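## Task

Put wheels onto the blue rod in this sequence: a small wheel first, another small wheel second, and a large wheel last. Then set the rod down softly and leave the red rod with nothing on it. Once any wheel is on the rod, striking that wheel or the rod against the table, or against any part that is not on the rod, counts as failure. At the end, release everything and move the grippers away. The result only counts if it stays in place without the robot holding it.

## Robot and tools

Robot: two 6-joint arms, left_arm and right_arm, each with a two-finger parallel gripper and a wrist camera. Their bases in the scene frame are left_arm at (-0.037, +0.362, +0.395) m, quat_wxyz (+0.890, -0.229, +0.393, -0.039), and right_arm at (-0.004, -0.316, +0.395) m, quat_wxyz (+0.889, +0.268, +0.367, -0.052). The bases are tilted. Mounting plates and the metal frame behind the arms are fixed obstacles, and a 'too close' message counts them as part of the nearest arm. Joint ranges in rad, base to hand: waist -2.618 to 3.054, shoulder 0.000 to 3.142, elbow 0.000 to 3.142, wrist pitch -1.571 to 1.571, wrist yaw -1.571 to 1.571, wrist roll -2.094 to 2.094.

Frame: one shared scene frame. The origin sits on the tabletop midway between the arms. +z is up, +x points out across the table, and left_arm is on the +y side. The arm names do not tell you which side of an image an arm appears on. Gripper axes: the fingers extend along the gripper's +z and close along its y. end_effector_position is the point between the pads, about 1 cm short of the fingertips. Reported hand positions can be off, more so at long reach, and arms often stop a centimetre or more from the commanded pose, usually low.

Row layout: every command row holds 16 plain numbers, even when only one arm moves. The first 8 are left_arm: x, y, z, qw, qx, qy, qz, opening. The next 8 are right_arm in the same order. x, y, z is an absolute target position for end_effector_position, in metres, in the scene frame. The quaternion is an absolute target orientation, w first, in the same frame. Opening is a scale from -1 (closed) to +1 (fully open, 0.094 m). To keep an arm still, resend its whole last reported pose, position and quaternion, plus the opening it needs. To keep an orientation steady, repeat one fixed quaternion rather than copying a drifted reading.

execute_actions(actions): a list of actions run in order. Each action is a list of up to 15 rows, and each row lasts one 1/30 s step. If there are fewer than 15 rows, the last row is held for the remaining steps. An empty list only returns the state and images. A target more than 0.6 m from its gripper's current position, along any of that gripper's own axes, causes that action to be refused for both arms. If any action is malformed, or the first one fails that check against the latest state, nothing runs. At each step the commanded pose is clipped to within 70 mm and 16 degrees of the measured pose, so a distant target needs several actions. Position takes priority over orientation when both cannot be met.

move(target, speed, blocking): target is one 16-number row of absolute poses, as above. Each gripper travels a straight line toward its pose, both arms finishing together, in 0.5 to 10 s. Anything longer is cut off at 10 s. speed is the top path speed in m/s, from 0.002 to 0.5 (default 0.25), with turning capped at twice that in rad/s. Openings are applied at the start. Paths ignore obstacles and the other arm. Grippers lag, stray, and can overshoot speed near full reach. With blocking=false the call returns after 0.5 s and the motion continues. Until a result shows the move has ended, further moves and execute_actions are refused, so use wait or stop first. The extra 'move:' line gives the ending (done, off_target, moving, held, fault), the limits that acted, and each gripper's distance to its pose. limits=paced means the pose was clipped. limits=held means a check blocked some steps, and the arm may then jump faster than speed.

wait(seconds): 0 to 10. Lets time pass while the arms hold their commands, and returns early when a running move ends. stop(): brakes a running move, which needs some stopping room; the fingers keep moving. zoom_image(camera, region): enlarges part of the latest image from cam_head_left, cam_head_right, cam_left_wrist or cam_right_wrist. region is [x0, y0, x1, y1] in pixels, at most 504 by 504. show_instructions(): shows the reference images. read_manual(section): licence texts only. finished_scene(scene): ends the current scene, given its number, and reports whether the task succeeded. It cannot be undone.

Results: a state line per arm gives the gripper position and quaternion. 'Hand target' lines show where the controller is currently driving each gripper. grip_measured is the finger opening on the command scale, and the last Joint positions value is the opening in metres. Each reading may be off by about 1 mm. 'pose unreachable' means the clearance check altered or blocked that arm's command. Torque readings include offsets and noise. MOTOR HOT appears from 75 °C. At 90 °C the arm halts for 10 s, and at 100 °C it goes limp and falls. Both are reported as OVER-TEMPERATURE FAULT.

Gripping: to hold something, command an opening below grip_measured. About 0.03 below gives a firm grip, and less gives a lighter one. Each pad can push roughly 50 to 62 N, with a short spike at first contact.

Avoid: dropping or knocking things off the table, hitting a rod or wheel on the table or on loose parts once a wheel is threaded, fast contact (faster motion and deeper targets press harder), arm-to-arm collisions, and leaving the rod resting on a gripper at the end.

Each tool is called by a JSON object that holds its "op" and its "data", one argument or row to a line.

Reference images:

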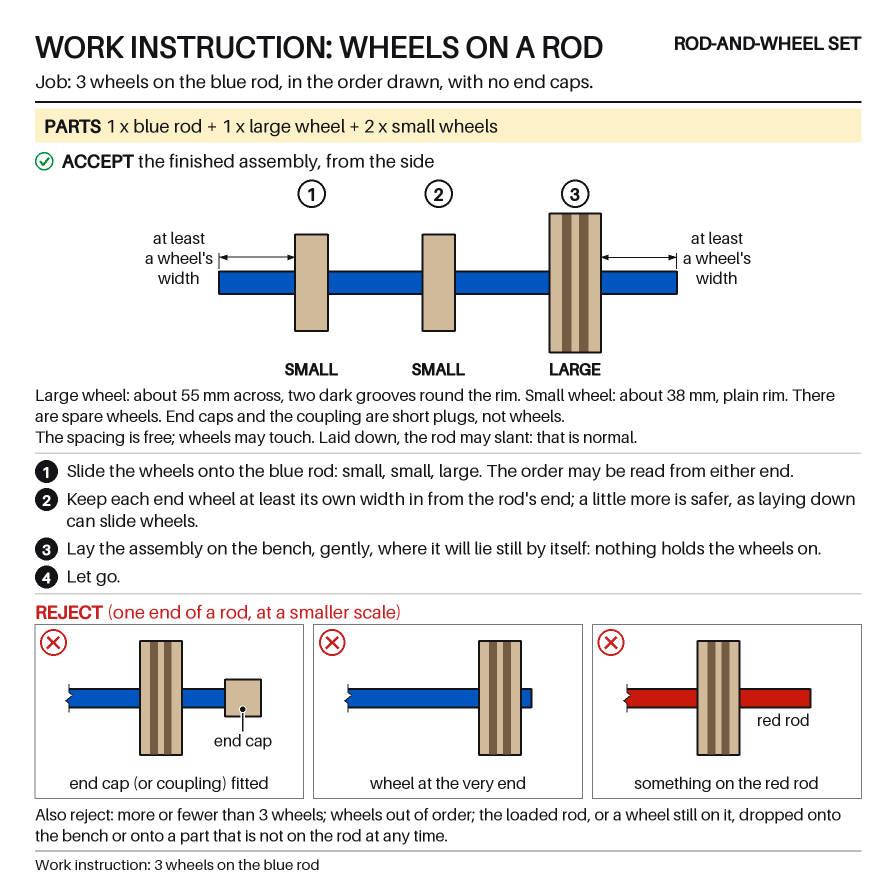

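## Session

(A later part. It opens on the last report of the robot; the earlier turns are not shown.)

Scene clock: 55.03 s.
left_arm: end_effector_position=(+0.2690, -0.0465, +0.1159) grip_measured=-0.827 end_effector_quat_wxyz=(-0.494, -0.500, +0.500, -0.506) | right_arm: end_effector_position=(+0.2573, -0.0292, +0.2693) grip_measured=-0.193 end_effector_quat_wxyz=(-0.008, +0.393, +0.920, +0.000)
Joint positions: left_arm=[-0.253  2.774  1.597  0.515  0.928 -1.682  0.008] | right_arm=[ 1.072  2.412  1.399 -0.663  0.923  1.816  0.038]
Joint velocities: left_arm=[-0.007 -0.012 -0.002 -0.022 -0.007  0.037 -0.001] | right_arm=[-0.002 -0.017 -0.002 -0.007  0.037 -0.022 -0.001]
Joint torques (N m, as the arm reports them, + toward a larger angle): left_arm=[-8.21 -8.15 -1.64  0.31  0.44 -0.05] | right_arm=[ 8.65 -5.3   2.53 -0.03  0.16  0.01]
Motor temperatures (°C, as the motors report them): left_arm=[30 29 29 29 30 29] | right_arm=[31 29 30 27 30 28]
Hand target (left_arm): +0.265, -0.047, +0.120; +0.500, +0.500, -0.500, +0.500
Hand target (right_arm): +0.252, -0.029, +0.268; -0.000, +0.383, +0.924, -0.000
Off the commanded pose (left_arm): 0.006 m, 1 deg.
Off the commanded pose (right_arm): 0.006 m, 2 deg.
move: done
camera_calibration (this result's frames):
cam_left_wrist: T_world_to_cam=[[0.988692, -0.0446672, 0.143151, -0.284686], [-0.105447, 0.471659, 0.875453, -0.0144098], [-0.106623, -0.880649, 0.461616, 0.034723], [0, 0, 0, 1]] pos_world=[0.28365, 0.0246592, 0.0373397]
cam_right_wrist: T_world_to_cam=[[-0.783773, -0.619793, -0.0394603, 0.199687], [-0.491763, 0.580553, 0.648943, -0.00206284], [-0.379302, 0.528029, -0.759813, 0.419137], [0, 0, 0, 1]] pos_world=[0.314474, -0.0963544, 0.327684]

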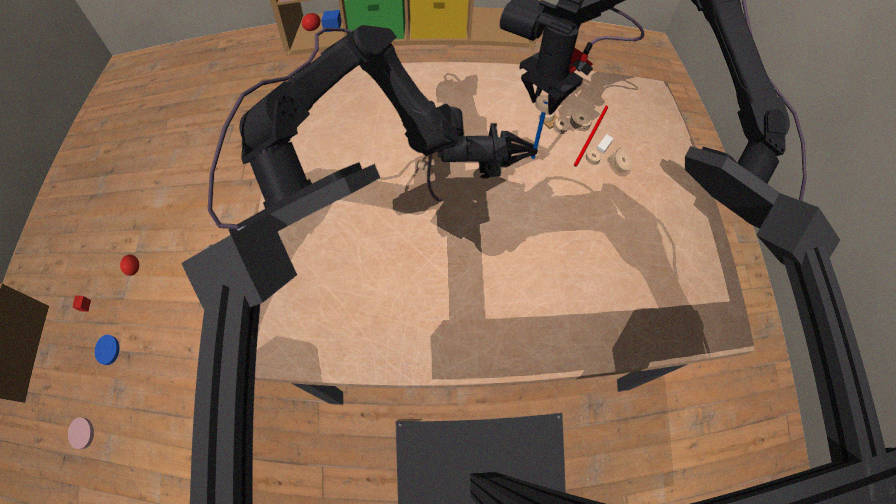

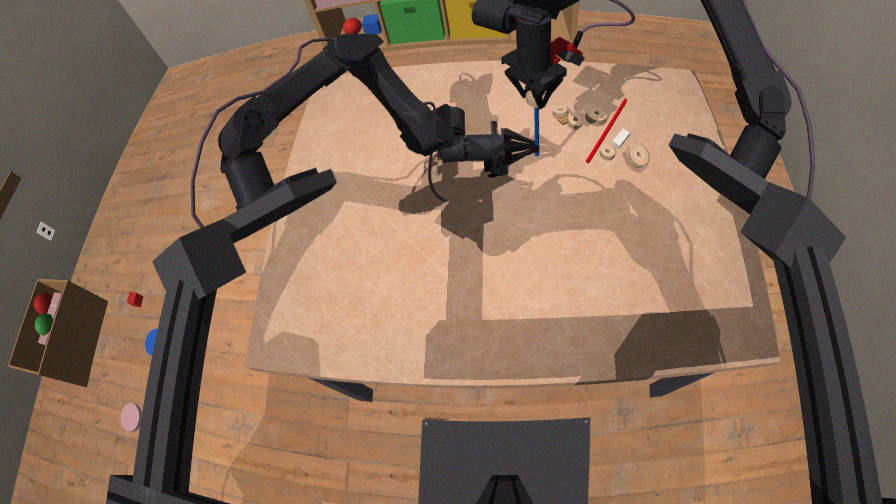

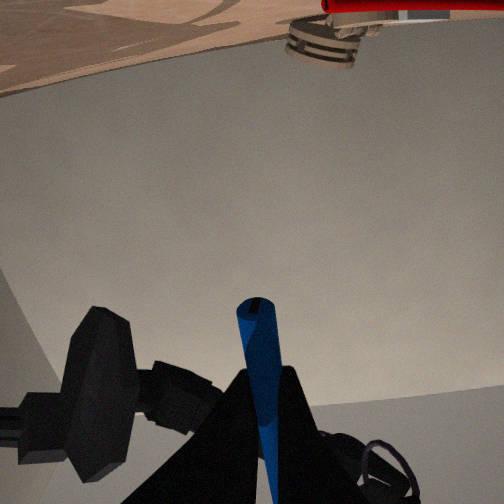

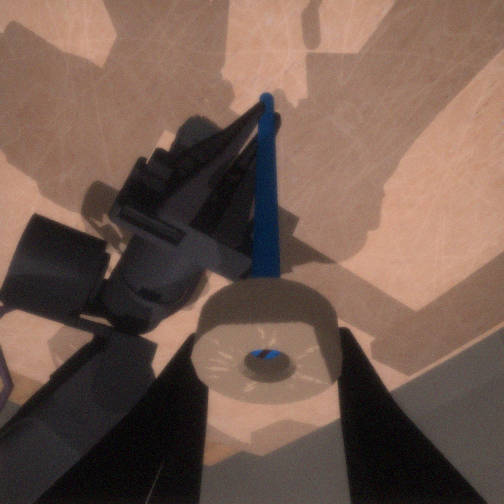

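{"op": "move", "data": {
  "target": [0.265,-0.047,0.12,0.5,0.5,-0.5,0.5,-1, 0.255,-0.031,0.22,0,0.383,0.924,0,-0.3],
  "speed": 0.04
}}

{"op": "move", "data": {
  "target": [0.265,-0.047,0.12,0.5,0.5,-0.5,0.5,-1, 0.255,-0.031,0.22,0,0.383,0.924,0,0.1]
}}

{"op": "move", "data": {
  "target": [0.265,-0.047,0.12,0.5,0.5,-0.5,0.5,-1, 0.257,-0.028,0.31,0,0.383,0.924,0,0.1],
  "speed": 0.1
}}

{"op": "move", "data": {
  "target": [0.265,-0.047,0.12,0.5,0.5,-0.5,0.5,-1, 0.30,-0.16,0.28,0,0.5,0.866,0,0.1]
}}

{"op": "move", "data": {
  "target": [0.265,-0.047,0.12,0.5,0.5,-0.5,0.5,-1, 0.333,-0.2155,0.09,0,0.5,0.866,0,0.1]
}}

Scene clock: 56.83 s.
left_arm: end_effector_position=(+0.2694, -0.0465, +0.1160) grip_measured=-0.827 end_effector_quat_wxyz=(-0.494, -0.501, +0.499, -0.506) | right_arm: end_effector_position=(+0.2609, -0.0310, +0.2211) grip_measured=-0.193 end_effector_quat_wxyz=(-0.009, +0.393, +0.919, +0.001)
Joint positions: left_arm=[-0.253  2.774  1.597  0.517  0.928 -1.687  0.008] | right_arm=[ 0.966  2.452  1.345 -0.424  0.926  1.639  0.038]
Joint velocities: left_arm=[ 0.017  0.007  0.002 -0.037 -0.081 -0.007 -0.001] | right_arm=[ 0.002  0.022  0.007  0.007  0.022 -0.066  0.001]
Joint torques (N m, as the arm reports them, + toward a larger angle): left_arm=[-8.14 -8.17 -1.61  0.29  0.44  0.01] | right_arm=[ 8.65 -5.6   1.69  0.04  0.17 -0.04]
Motor temperatures (°C, as the motors report them): left_arm=[30 29 29 29 30 29] | right_arm=[31 29 30 27 30 28]
Hand target (left_arm): +0.265, -0.047, +0.120; +0.500, +0.500, -0.500, +0.500
Hand target (right_arm): +0.255, -0.031, +0.220; -0.001, +0.383, +0.924, -0.001
Off the commanded pose (left_arm): 0.006 m, 1 deg.
Off the commanded pose (right_arm): 0.006 m, 2 deg.
move: done
camera_calibration (this result's frames):
cam_left_wrist: T_world_to_cam=[[0.989195, -0.0432935, 0.14007, -0.284805], [-0.103352, 0.471702, 0.87568, -0.0150026], [-0.103983, -0.880694, 0.462131, 0.0339737], [0, 0, 0, 1]] pos_world=[0.28371, 0.024667, 0.0373299]
cam_right_wrist: T_world_to_cam=[[-0.784681, -0.618569, -0.040604, 0.199978], [-0.490881, 0.580031, 0.650077, 0.0315359], [-0.378566, 0.530035, -0.758783, 0.384519], [0, 0, 0, 1]] pos_world=[0.317965, -0.0983997, 0.279385]

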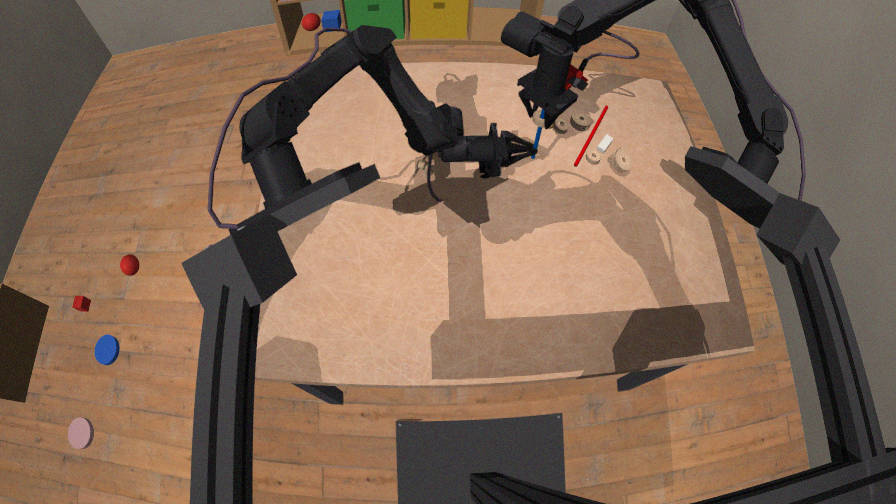

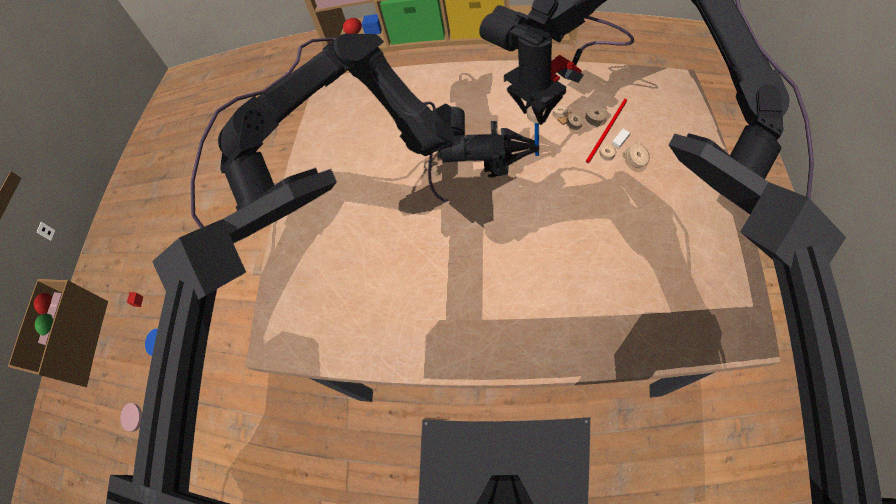

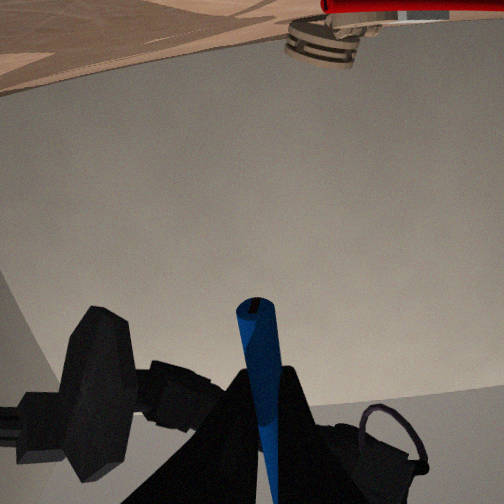

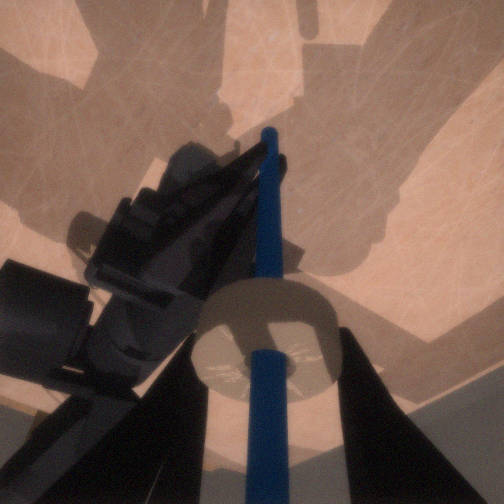

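Scene clock: 57.53 s.
left_arm: end_effector_position=(+0.2696, -0.0465, +0.1160) grip_measured=-0.827 end_effector_quat_wxyz=(-0.494, -0.501, +0.499, -0.506) | right_arm: end_effector_position=(+0.2625, -0.0320, +0.2191) grip_measured=+0.098 end_effector_quat_wxyz=(-0.008, +0.395, +0.919, +0.001)
Joint positions: left_arm=[-0.253  2.774  1.597  0.518  0.928 -1.687  0.008] | right_arm=[ 0.959  2.452  1.345 -0.417  0.927  1.633  0.052]
Joint velocities: left_arm=[-0.012 -0.032  0.002 -0.051 -0.007  0.007  0.   ] | right_arm=[ 0.002  0.002 -0.012 -0.037 -0.022 -0.007 -0.001]
Joint torques (N m, as the arm reports them, + toward a larger angle): left_arm=[-8.15 -8.16 -1.61  0.29  0.45  0.01] | right_arm=[ 8.96 -5.55  1.26 -0.01  0.2  -0.01]
Motor temperatures (°C, as the motors report them): left_arm=[30 29 29 29 30 29] | right_arm=[31 29 30 27 30 28]
Hand target (left_arm): +0.265, -0.047, +0.120; +0.500, +0.500, -0.500, +0.500
Hand target (right_arm): +0.255, -0.031, +0.220; -0.000, +0.383, +0.924, -0.000
Off the commanded pose (left_arm): 0.006 m, 1 deg.
Off the commanded pose (right_arm): 0.008 m, 2 deg.
move: done
camera_calibration (this result's frames):
cam_left_wrist: T_world_to_cam=[[0.989128, -0.0428377, 0.140677, -0.284972], [-0.104101, 0.471698, 0.875593, -0.0147926], [-0.103865, -0.880719, 0.462111, 0.033951], [0, 0, 0, 1]] pos_world=[0.28386, 0.0246714, 0.0373521]
cam_right_wrist: T_world_to_cam=[[-0.787085, -0.615546, -0.0400132, 0.201134], [-0.489062, 0.58319, 0.64862, 0.0341409], [-0.37592, 0.530088, -0.76006, 0.38365], [0, 0, 0, 1]] pos_world=[0.319228, -0.099472, 0.277501]

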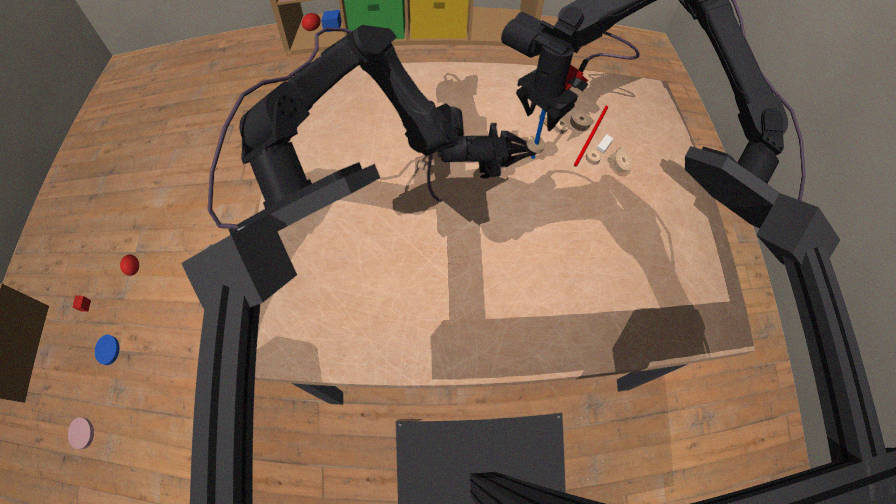

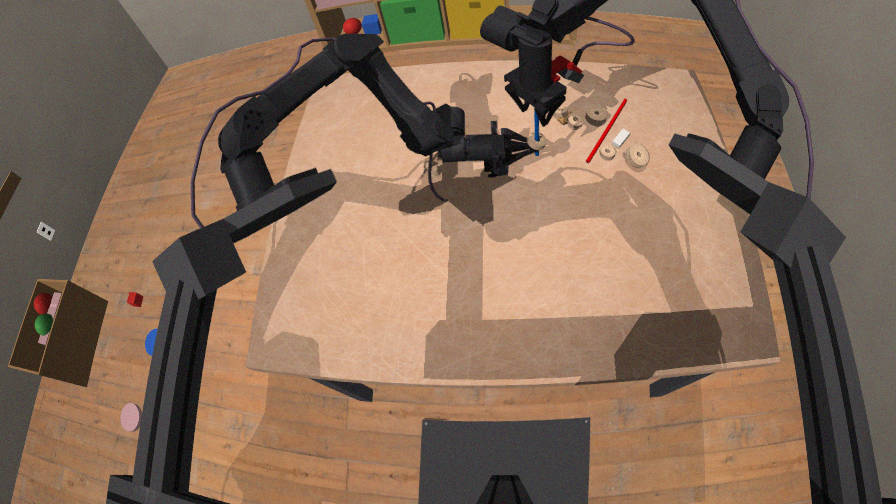

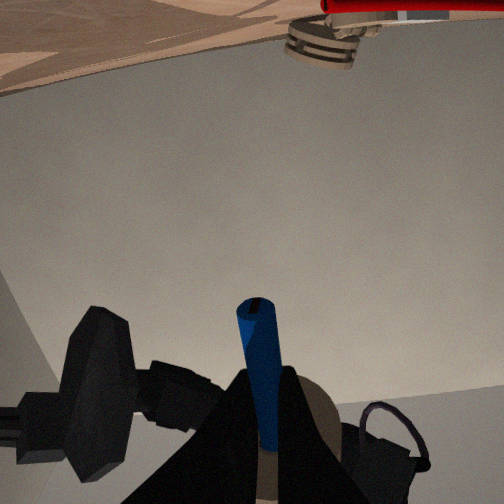

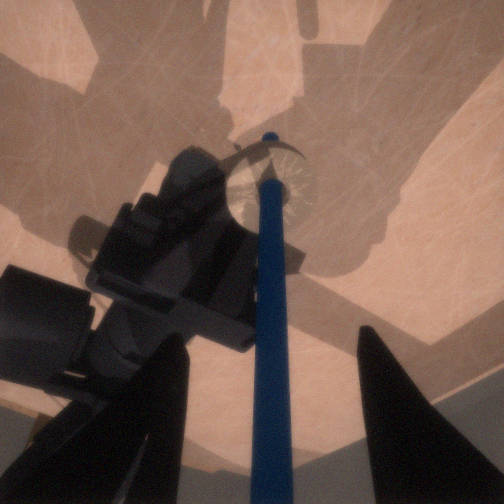

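Scene clock: 59.03 s.
left_arm: end_effector_position=(+0.2696, -0.0465, +0.1160) grip_measured=-0.827 end_effector_quat_wxyz=(-0.494, -0.501, +0.499, -0.506) | right_arm: end_effector_position=(+0.2507, -0.0324, +0.2958) grip_measured=+0.098 end_effector_quat_wxyz=(-0.002, +0.381, +0.925, -0.012)
Joint positions: left_arm=[-0.253  2.774  1.597  0.518  0.928 -1.687  0.008] | right_arm=[ 1.138  2.412  1.449 -0.837  0.927  1.929  0.052]
Joint velocities: left_arm=[-0.012 -0.007 -0.007 -0.022  0.037  0.022 -0.001] | right_arm=[-0.022 -0.022 -0.012 -0.022 -0.022 -0.081 -0.001]
Joint torques (N m, as the arm reports them, + toward a larger angle): left_arm=[-8.15 -8.14 -1.59  0.29  0.44  0.02] | right_arm=[ 9.49 -7.1   5.41 -0.4   0.    0.09]
Motor temperatures (°C, as the motors report them): left_arm=[30 29 29 29 30 29] | right_arm=[31 29 30 27 30 28]
Hand target (left_arm): +0.265, -0.047, +0.120; +0.500, +0.500, -0.500, +0.500
Hand target (right_arm): +0.257, -0.028, +0.309; +0.001, +0.383, +0.924, +0.000
Off the commanded pose (left_arm): 0.006 m, 1 deg.
Off the commanded pose (right_arm): 0.016 m, 1 deg.
move: off_target (right_arm)
camera_calibration (this result's frames):
cam_left_wrist: T_world_to_cam=[[0.989128, -0.0428377, 0.140677, -0.284972], [-0.104101, 0.471698, 0.875593, -0.0147926], [-0.103865, -0.880719, 0.462111, 0.033951], [0, 0, 0, 1]] pos_world=[0.28386, 0.0246714, 0.0373521]
cam_right_wrist: T_world_to_cam=[[-0.76725, -0.640926, -0.0232661, 0.183976], [-0.50796, 0.585129, 0.63214, -0.0114964], [-0.391541, 0.496828, -0.774505, 0.444859], [0, 0, 0, 1]] pos_world=[0.309497, -0.0963764, 0.356093]

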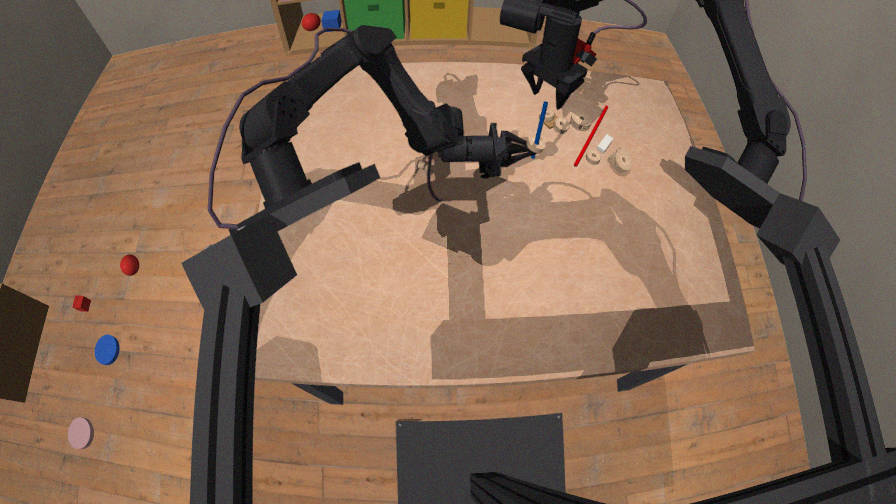

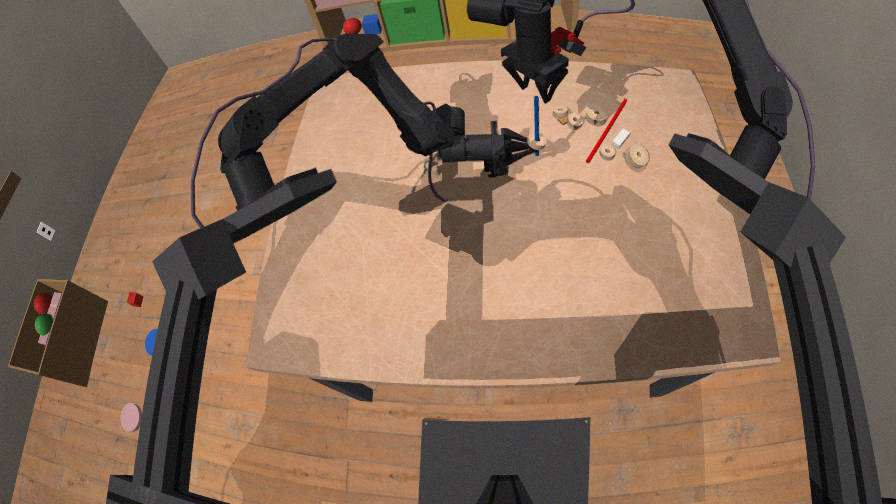

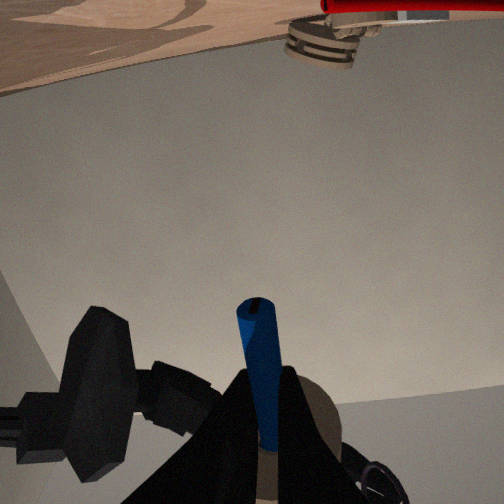

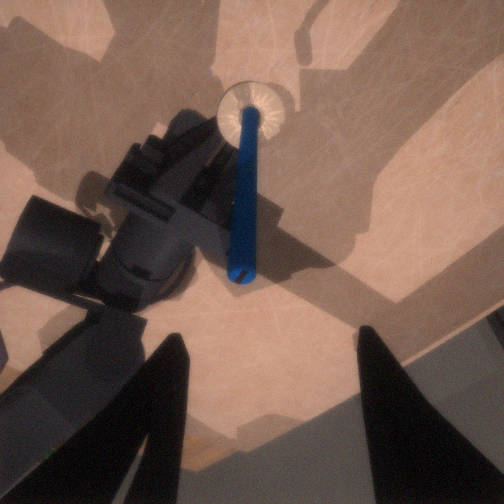

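Scene clock: 60.10 s.
left_arm: end_effector_position=(+0.2696, -0.0465, +0.1160) grip_measured=-0.827 end_effector_quat_wxyz=(-0.494, -0.501, +0.499, -0.506) | right_arm: end_effector_position=(+0.3008, -0.1608, +0.2762) grip_measured=+0.098 end_effector_quat_wxyz=(-0.005, +0.503, +0.864, -0.009)
Joint positions: left_arm=[-0.253  2.774  1.597  0.518  0.928 -1.687  0.008] | right_arm=[ 0.893  1.918  1.038 -0.584  0.933  1.786  0.052]
Joint velocities: left_arm=[ 0.007 -0.012  0.002 -0.007  0.037 -0.095  0.   ] | right_arm=[-0.012  0.007  0.007 -0.037  0.022 -0.066  0.   ]
Joint torques (N m, as the arm reports them, + toward a larger angle): left_arm=[-8.15 -8.15 -1.58  0.3   0.44  0.01] | right_arm=[ 7.   -5.49  1.93 -0.02  0.03 -0.01]
Motor temperatures (°C, as the motors report them): left_arm=[30 29 29 29 30 29] | right_arm=[31 29 30 27 30 28]
Hand target (left_arm): +0.265, -0.047, +0.120; +0.500, +0.500, -0.500, +0.500
Hand target (right_arm): +0.300, -0.159, +0.280; -0.001, +0.500, +0.866, -0.001
Off the commanded pose (left_arm): 0.006 m, 1 deg.
Off the commanded pose (right_arm): 0.004 m, 1 deg.
move: done
camera_calibration (this result's frames):
cam_left_wrist: T_world_to_cam=[[0.989128, -0.0428377, 0.140677, -0.284972], [-0.104101, 0.471698, 0.875593, -0.0147926], [-0.103865, -0.880719, 0.462111, 0.033951], [0, 0, 0, 1]] pos_world=[0.28386, 0.0246714, 0.0373521]
cam_right_wrist: T_world_to_cam=[[-0.911393, -0.410762, -0.0252541, 0.220593], [-0.331772, 0.69705, 0.635648, 0.0655353], [-0.243496, 0.587704, -0.771566, 0.482329], [0, 0, 0, 1]] pos_world=[0.340235, -0.238537, 0.336062]

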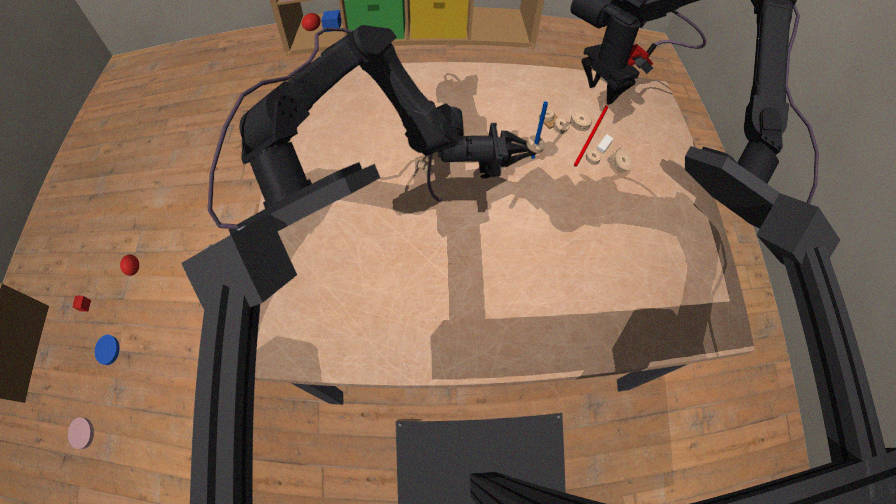

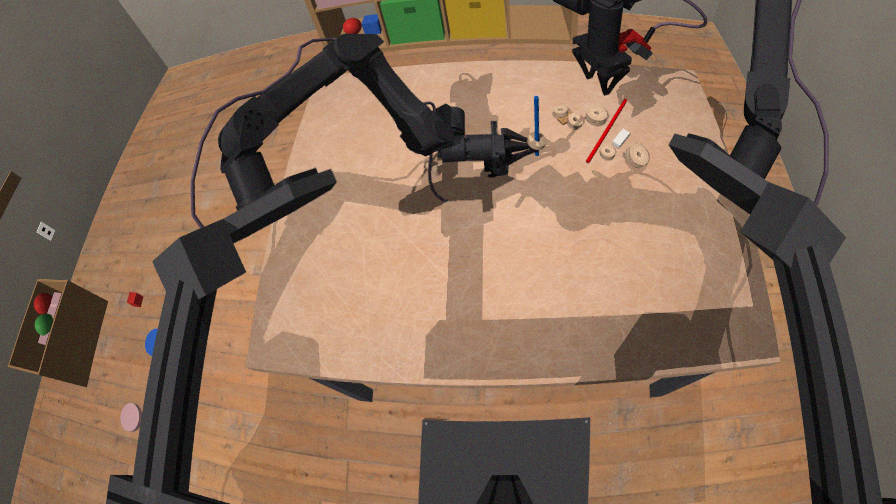

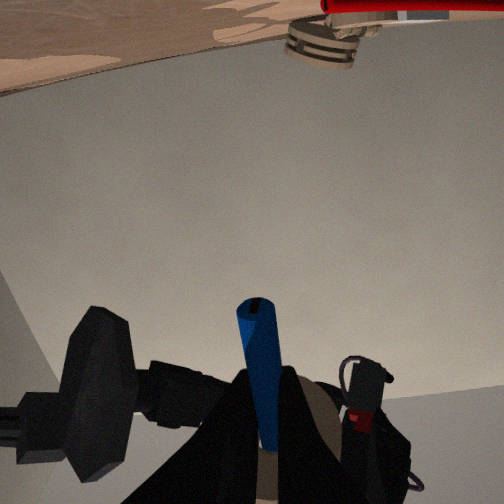

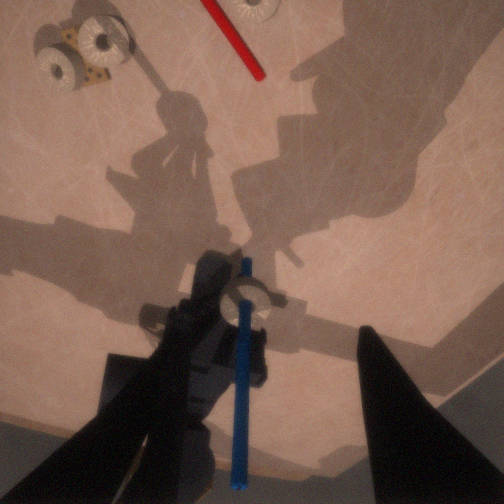

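Scene clock: 61.67 s.
left_arm: end_effector_position=(+0.2696, -0.0465, +0.1160) grip_measured=-0.827 end_effector_quat_wxyz=(-0.494, -0.501, +0.499, -0.506) | right_arm: end_effector_position=(+0.3273, -0.2202, +0.0915) grip_measured=+0.098 end_effector_quat_wxyz=(-0.008, +0.502, +0.865, -0.009)
Joint positions: left_arm=[-0.253  2.774  1.597  0.518  0.928 -1.687  0.008] | right_arm=[0.352 2.143 0.994 0.241 0.711 1.044 0.052]
Joint velocities: left_arm=[-0.002 -0.017 -0.002 -0.051  0.007 -0.022 -0.   ] | right_arm=[ 0.002 -0.012 -0.017  0.051  0.007  0.037 -0.001]
Joint torques (N m, as the arm reports them, + toward a larger angle): left_arm=[-8.14 -8.19 -1.61  0.3   0.44  0.01] | right_arm=[ 6.2  -5.8   1.6   0.09 -0.03 -0.03]
Motor temperatures (°C, as the motors report them): left_arm=[30 30 29 29 30 29] | right_arm=[31 29 30 27 30 28]
Hand target (left_arm): +0.265, -0.047, +0.120; +0.500, +0.500, -0.500, +0.500
Hand target (right_arm): +0.333, -0.213, +0.092; -0.003, +0.501, +0.865, +0.000
Off the commanded pose (left_arm): 0.006 m, 1 deg.
Off the commanded pose (right_arm): 0.008 m, 1 deg.
move: done
camera_calibration (this result's frames):
cam_left_wrist: T_world_to_cam=[[0.989128, -0.0428377, 0.140677, -0.284972], [-0.104101, 0.471698, 0.875593, -0.0147926], [-0.103865, -0.880719, 0.462111, 0.033951], [0, 0, 0, 1]] pos_world=[0.28386, 0.0246714, 0.0373521]
cam_right_wrist: T_world_to_cam=[[-0.911328, -0.411073, -0.0223494, 0.215296], [-0.328945, 0.694462, 0.639935, 0.231239], [-0.247539, 0.590543, -0.768104, 0.382879], [0, 0, 0, 1]] pos_world=[0.367048, -0.298191, 0.150924]

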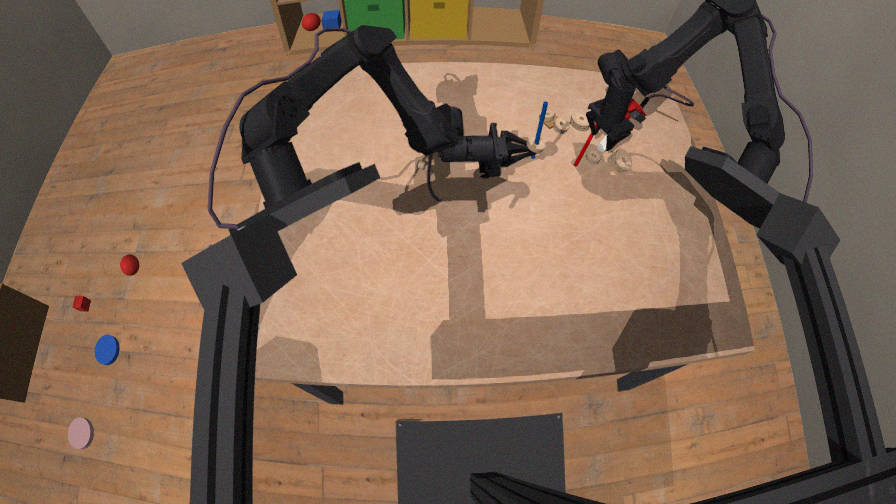

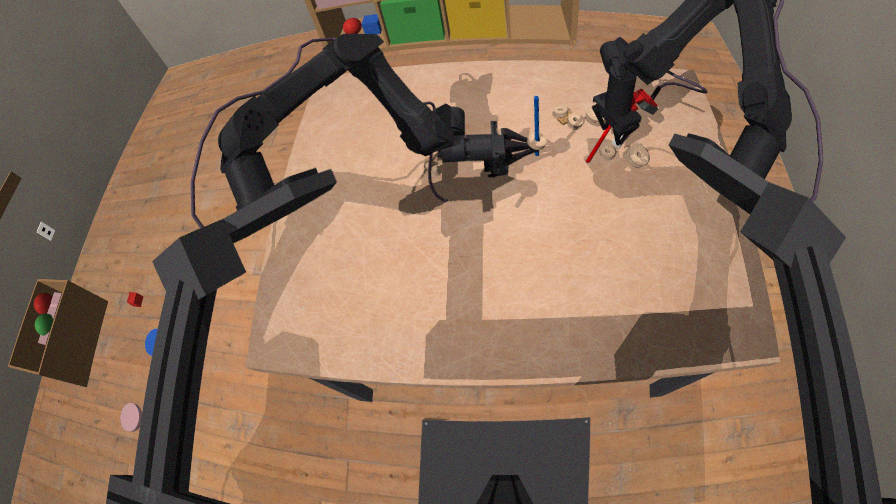

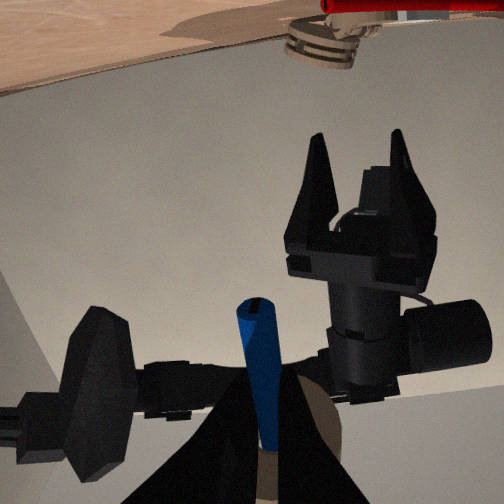

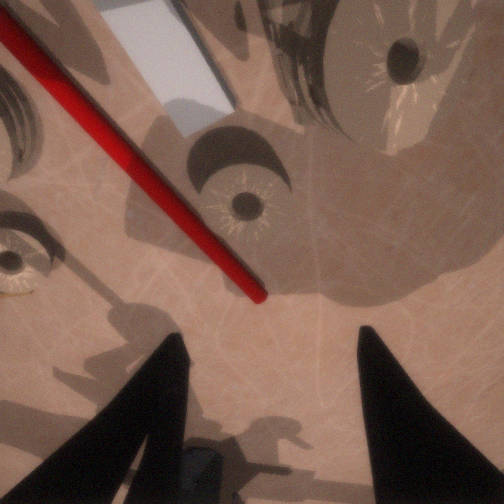

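{"op": "move", "data": {
  "target": [0.265,-0.047,0.12,0.5,0.5,-0.5,0.5,-1, 0.337,-0.214,0.05,0,-0.259,0.966,0,0.0]
}}

{"op": "move", "data": {
  "target": [0.265,-0.047,0.12,0.5,0.5,-0.5,0.5,-1, 0.337,-0.214,0.009,0,-0.259,0.966,0,0.0],
  "speed": 0.06
}}

Scene clock: 65.87 s.
left_arm: end_effector_position=(+0.2696, -0.0465, +0.1160) grip_measured=-0.827 end_effector_quat_wxyz=(-0.494, -0.501, +0.499, -0.506) | right_arm: end_effector_position=(+0.3322, -0.2186, +0.0532) grip_measured=+0.002 end_effector_quat_wxyz=(-0.009, -0.259, +0.966, -0.004)
Joint positions: left_arm=[-0.253  2.774  1.597  0.518  0.928 -1.687  0.008] | right_arm=[ 0.293  2.266  1.089  0.318  0.678 -0.6    0.047]
Joint velocities: left_arm=[-0.012 -0.002  0.002  0.007 -0.051  0.007 -0.   ] | right_arm=[ 0.007 -0.002  0.007  0.051  0.007 -0.037  0.001]
Joint torques (N m, as the arm reports them, + toward a larger angle): left_arm=[-8.15 -8.17 -1.6   0.28  0.45  0.02] | right_arm=[ 5.59 -5.61  1.72  0.13 -0.09  0.  ]
Motor temperatures (°C, as the motors report them): left_arm=[30 30 29 29 30 29] | right_arm=[31 29 30 27 30 28]
Hand target (left_arm): +0.265, -0.047, +0.120; +0.500, +0.500, -0.500, +0.500
Hand target (right_arm): +0.337, -0.214, +0.051; -0.000, -0.259, +0.966, +0.000
Off the commanded pose (left_arm): 0.006 m, 1 deg.
Off the commanded pose (right_arm): 0.007 m, 1 deg.
move: done
camera_calibration (this result's frames):
cam_left_wrist: T_world_to_cam=[[0.989128, -0.0428377, 0.140677, -0.284972], [-0.104101, 0.471698, 0.875593, -0.0147926], [-0.103865, -0.880719, 0.462111, 0.033951], [0, 0, 0, 1]] pos_world=[0.28386, 0.0246714, 0.0373521]
cam_right_wrist: T_world_to_cam=[[0.416319, -0.908263, -0.041667, -0.329142], [-0.677172, -0.340324, 0.652394, 0.145058], [-0.606725, -0.243388, -0.756734, 0.290122], [0, 0, 0, 1]] pos_world=[0.411282, -0.178969, 0.111196]

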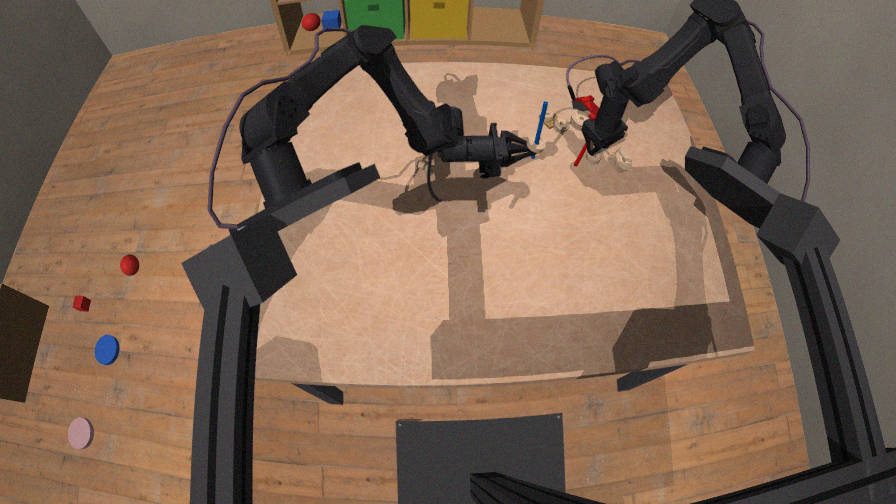

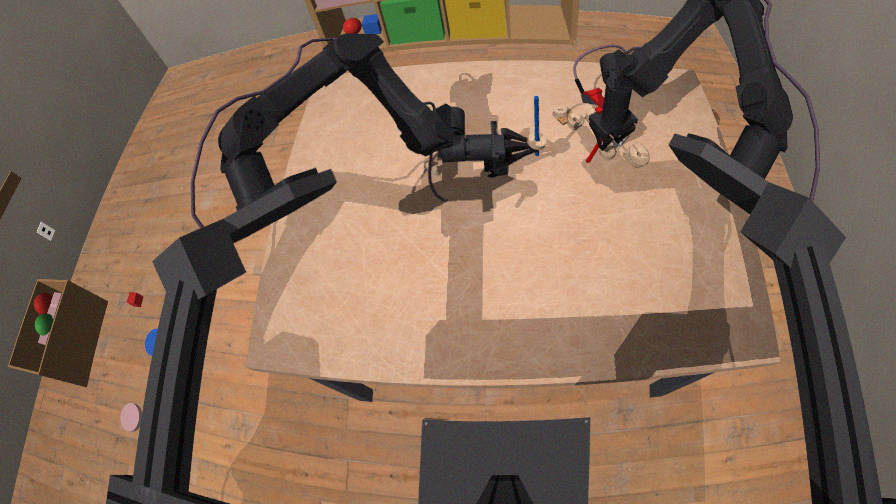

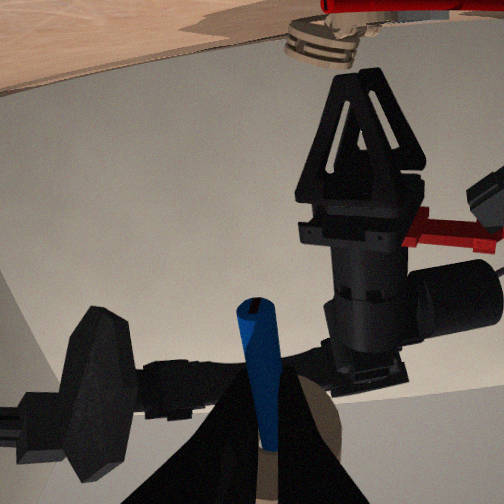

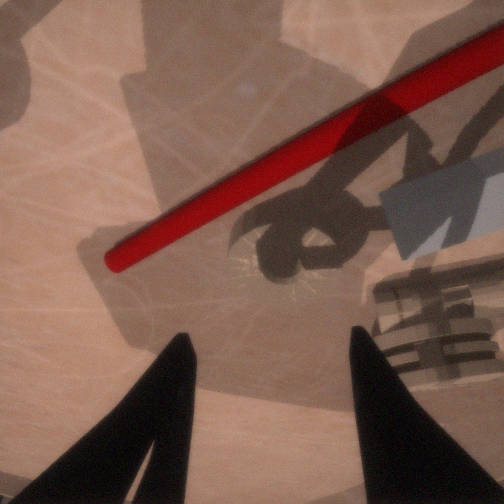

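Scene clock: 67.00 s.
left_arm: end_effector_position=(+0.2696, -0.0465, +0.1160) grip_measured=-0.827 end_effector_quat_wxyz=(-0.494, -0.501, +0.499, -0.506) | right_arm: end_effector_position=(+0.3351, -0.2203, +0.0137) grip_measured=+0.002 end_effector_quat_wxyz=(-0.008, -0.258, +0.966, -0.008)
Joint positions: left_arm=[-0.253  2.774  1.597  0.518  0.928 -1.687  0.008] | right_arm=[ 0.232  2.386  1.198  0.371  0.643 -0.658  0.047]
Joint velocities: left_arm=[ 0.002 -0.007 -0.002 -0.007  0.051 -0.066  0.   ] | right_arm=[ 0.007 -0.012  0.007 -0.066  0.037 -0.095  0.   ]
Joint torques (N m, as the arm reports them, + toward a larger angle): left_arm=[-8.17 -8.17 -1.56  0.28  0.45  0.01] | right_arm=[ 5.83 -5.38  1.45  0.12 -0.18 -0.03]
Motor temperatures (°C, as the motors report them): left_arm=[30 30 29 29 30 29] | right_arm=[31 29 30 27 30 28]
Hand target (left_arm): +0.265, -0.047, +0.120; +0.500, +0.500, -0.500, +0.500
Hand target (right_arm): +0.337, -0.213, +0.010; -0.000, -0.259, +0.966, +0.000
Off the commanded pose (left_arm): 0.006 m, 1 deg.
Off the commanded pose (right_arm): 0.008 m, 1 deg.
move: done
camera_calibration (this result's frames):
cam_left_wrist: T_world_to_cam=[[0.989128, -0.0428377, 0.140677, -0.284972], [-0.104101, 0.471698, 0.875593, -0.0147926], [-0.103865, -0.880719, 0.462111, 0.033951], [0, 0, 0, 1]] pos_world=[0.28386, 0.0246714, 0.0373521]
cam_right_wrist: T_world_to_cam=[[0.414662, -0.909322, -0.0344786, -0.333299], [-0.680629, -0.335079, 0.651511, 0.174553], [-0.603986, -0.24669, -0.757856, 0.259968], [0, 0, 0, 1]] pos_world=[0.41403, -0.180456, 0.0718031]

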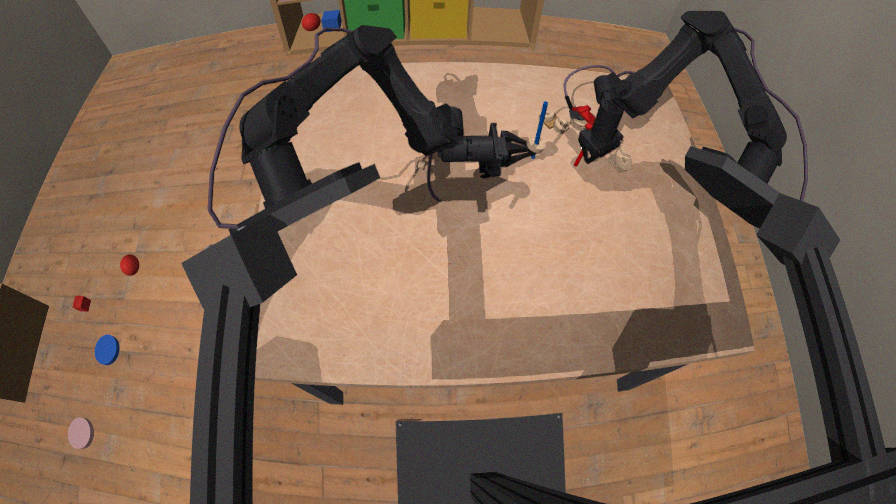

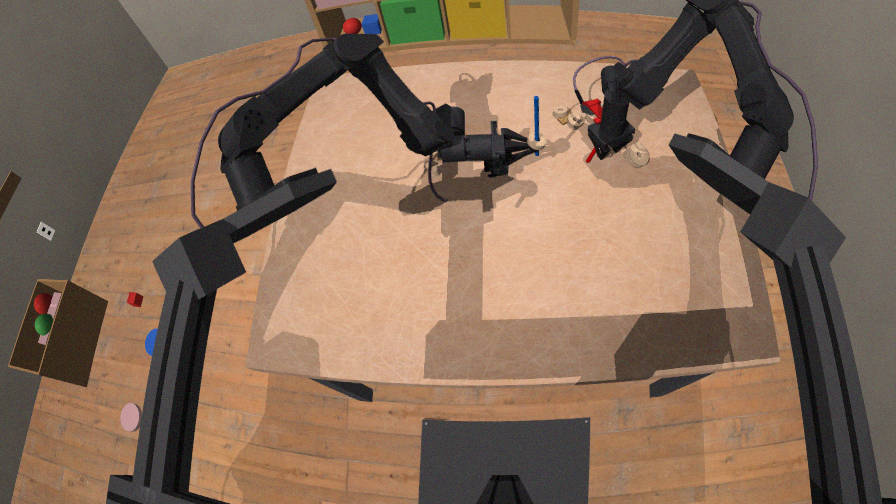

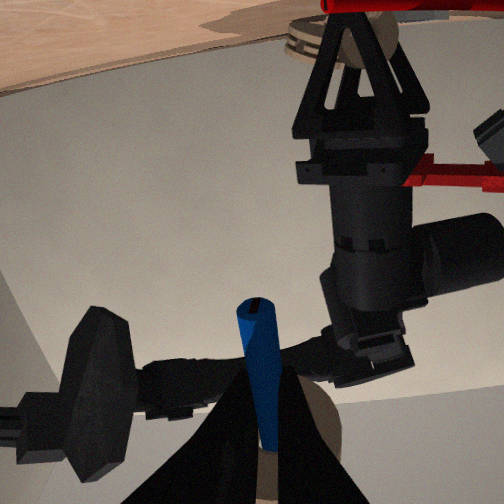

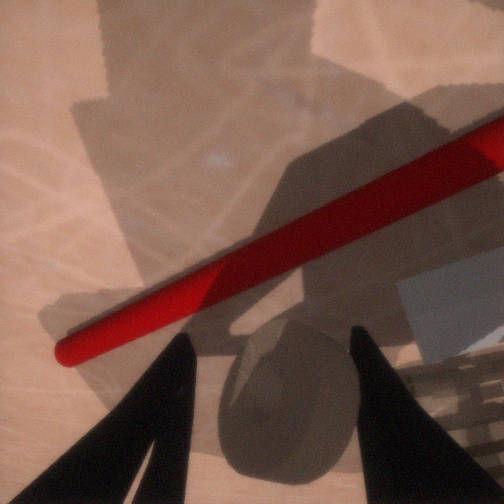

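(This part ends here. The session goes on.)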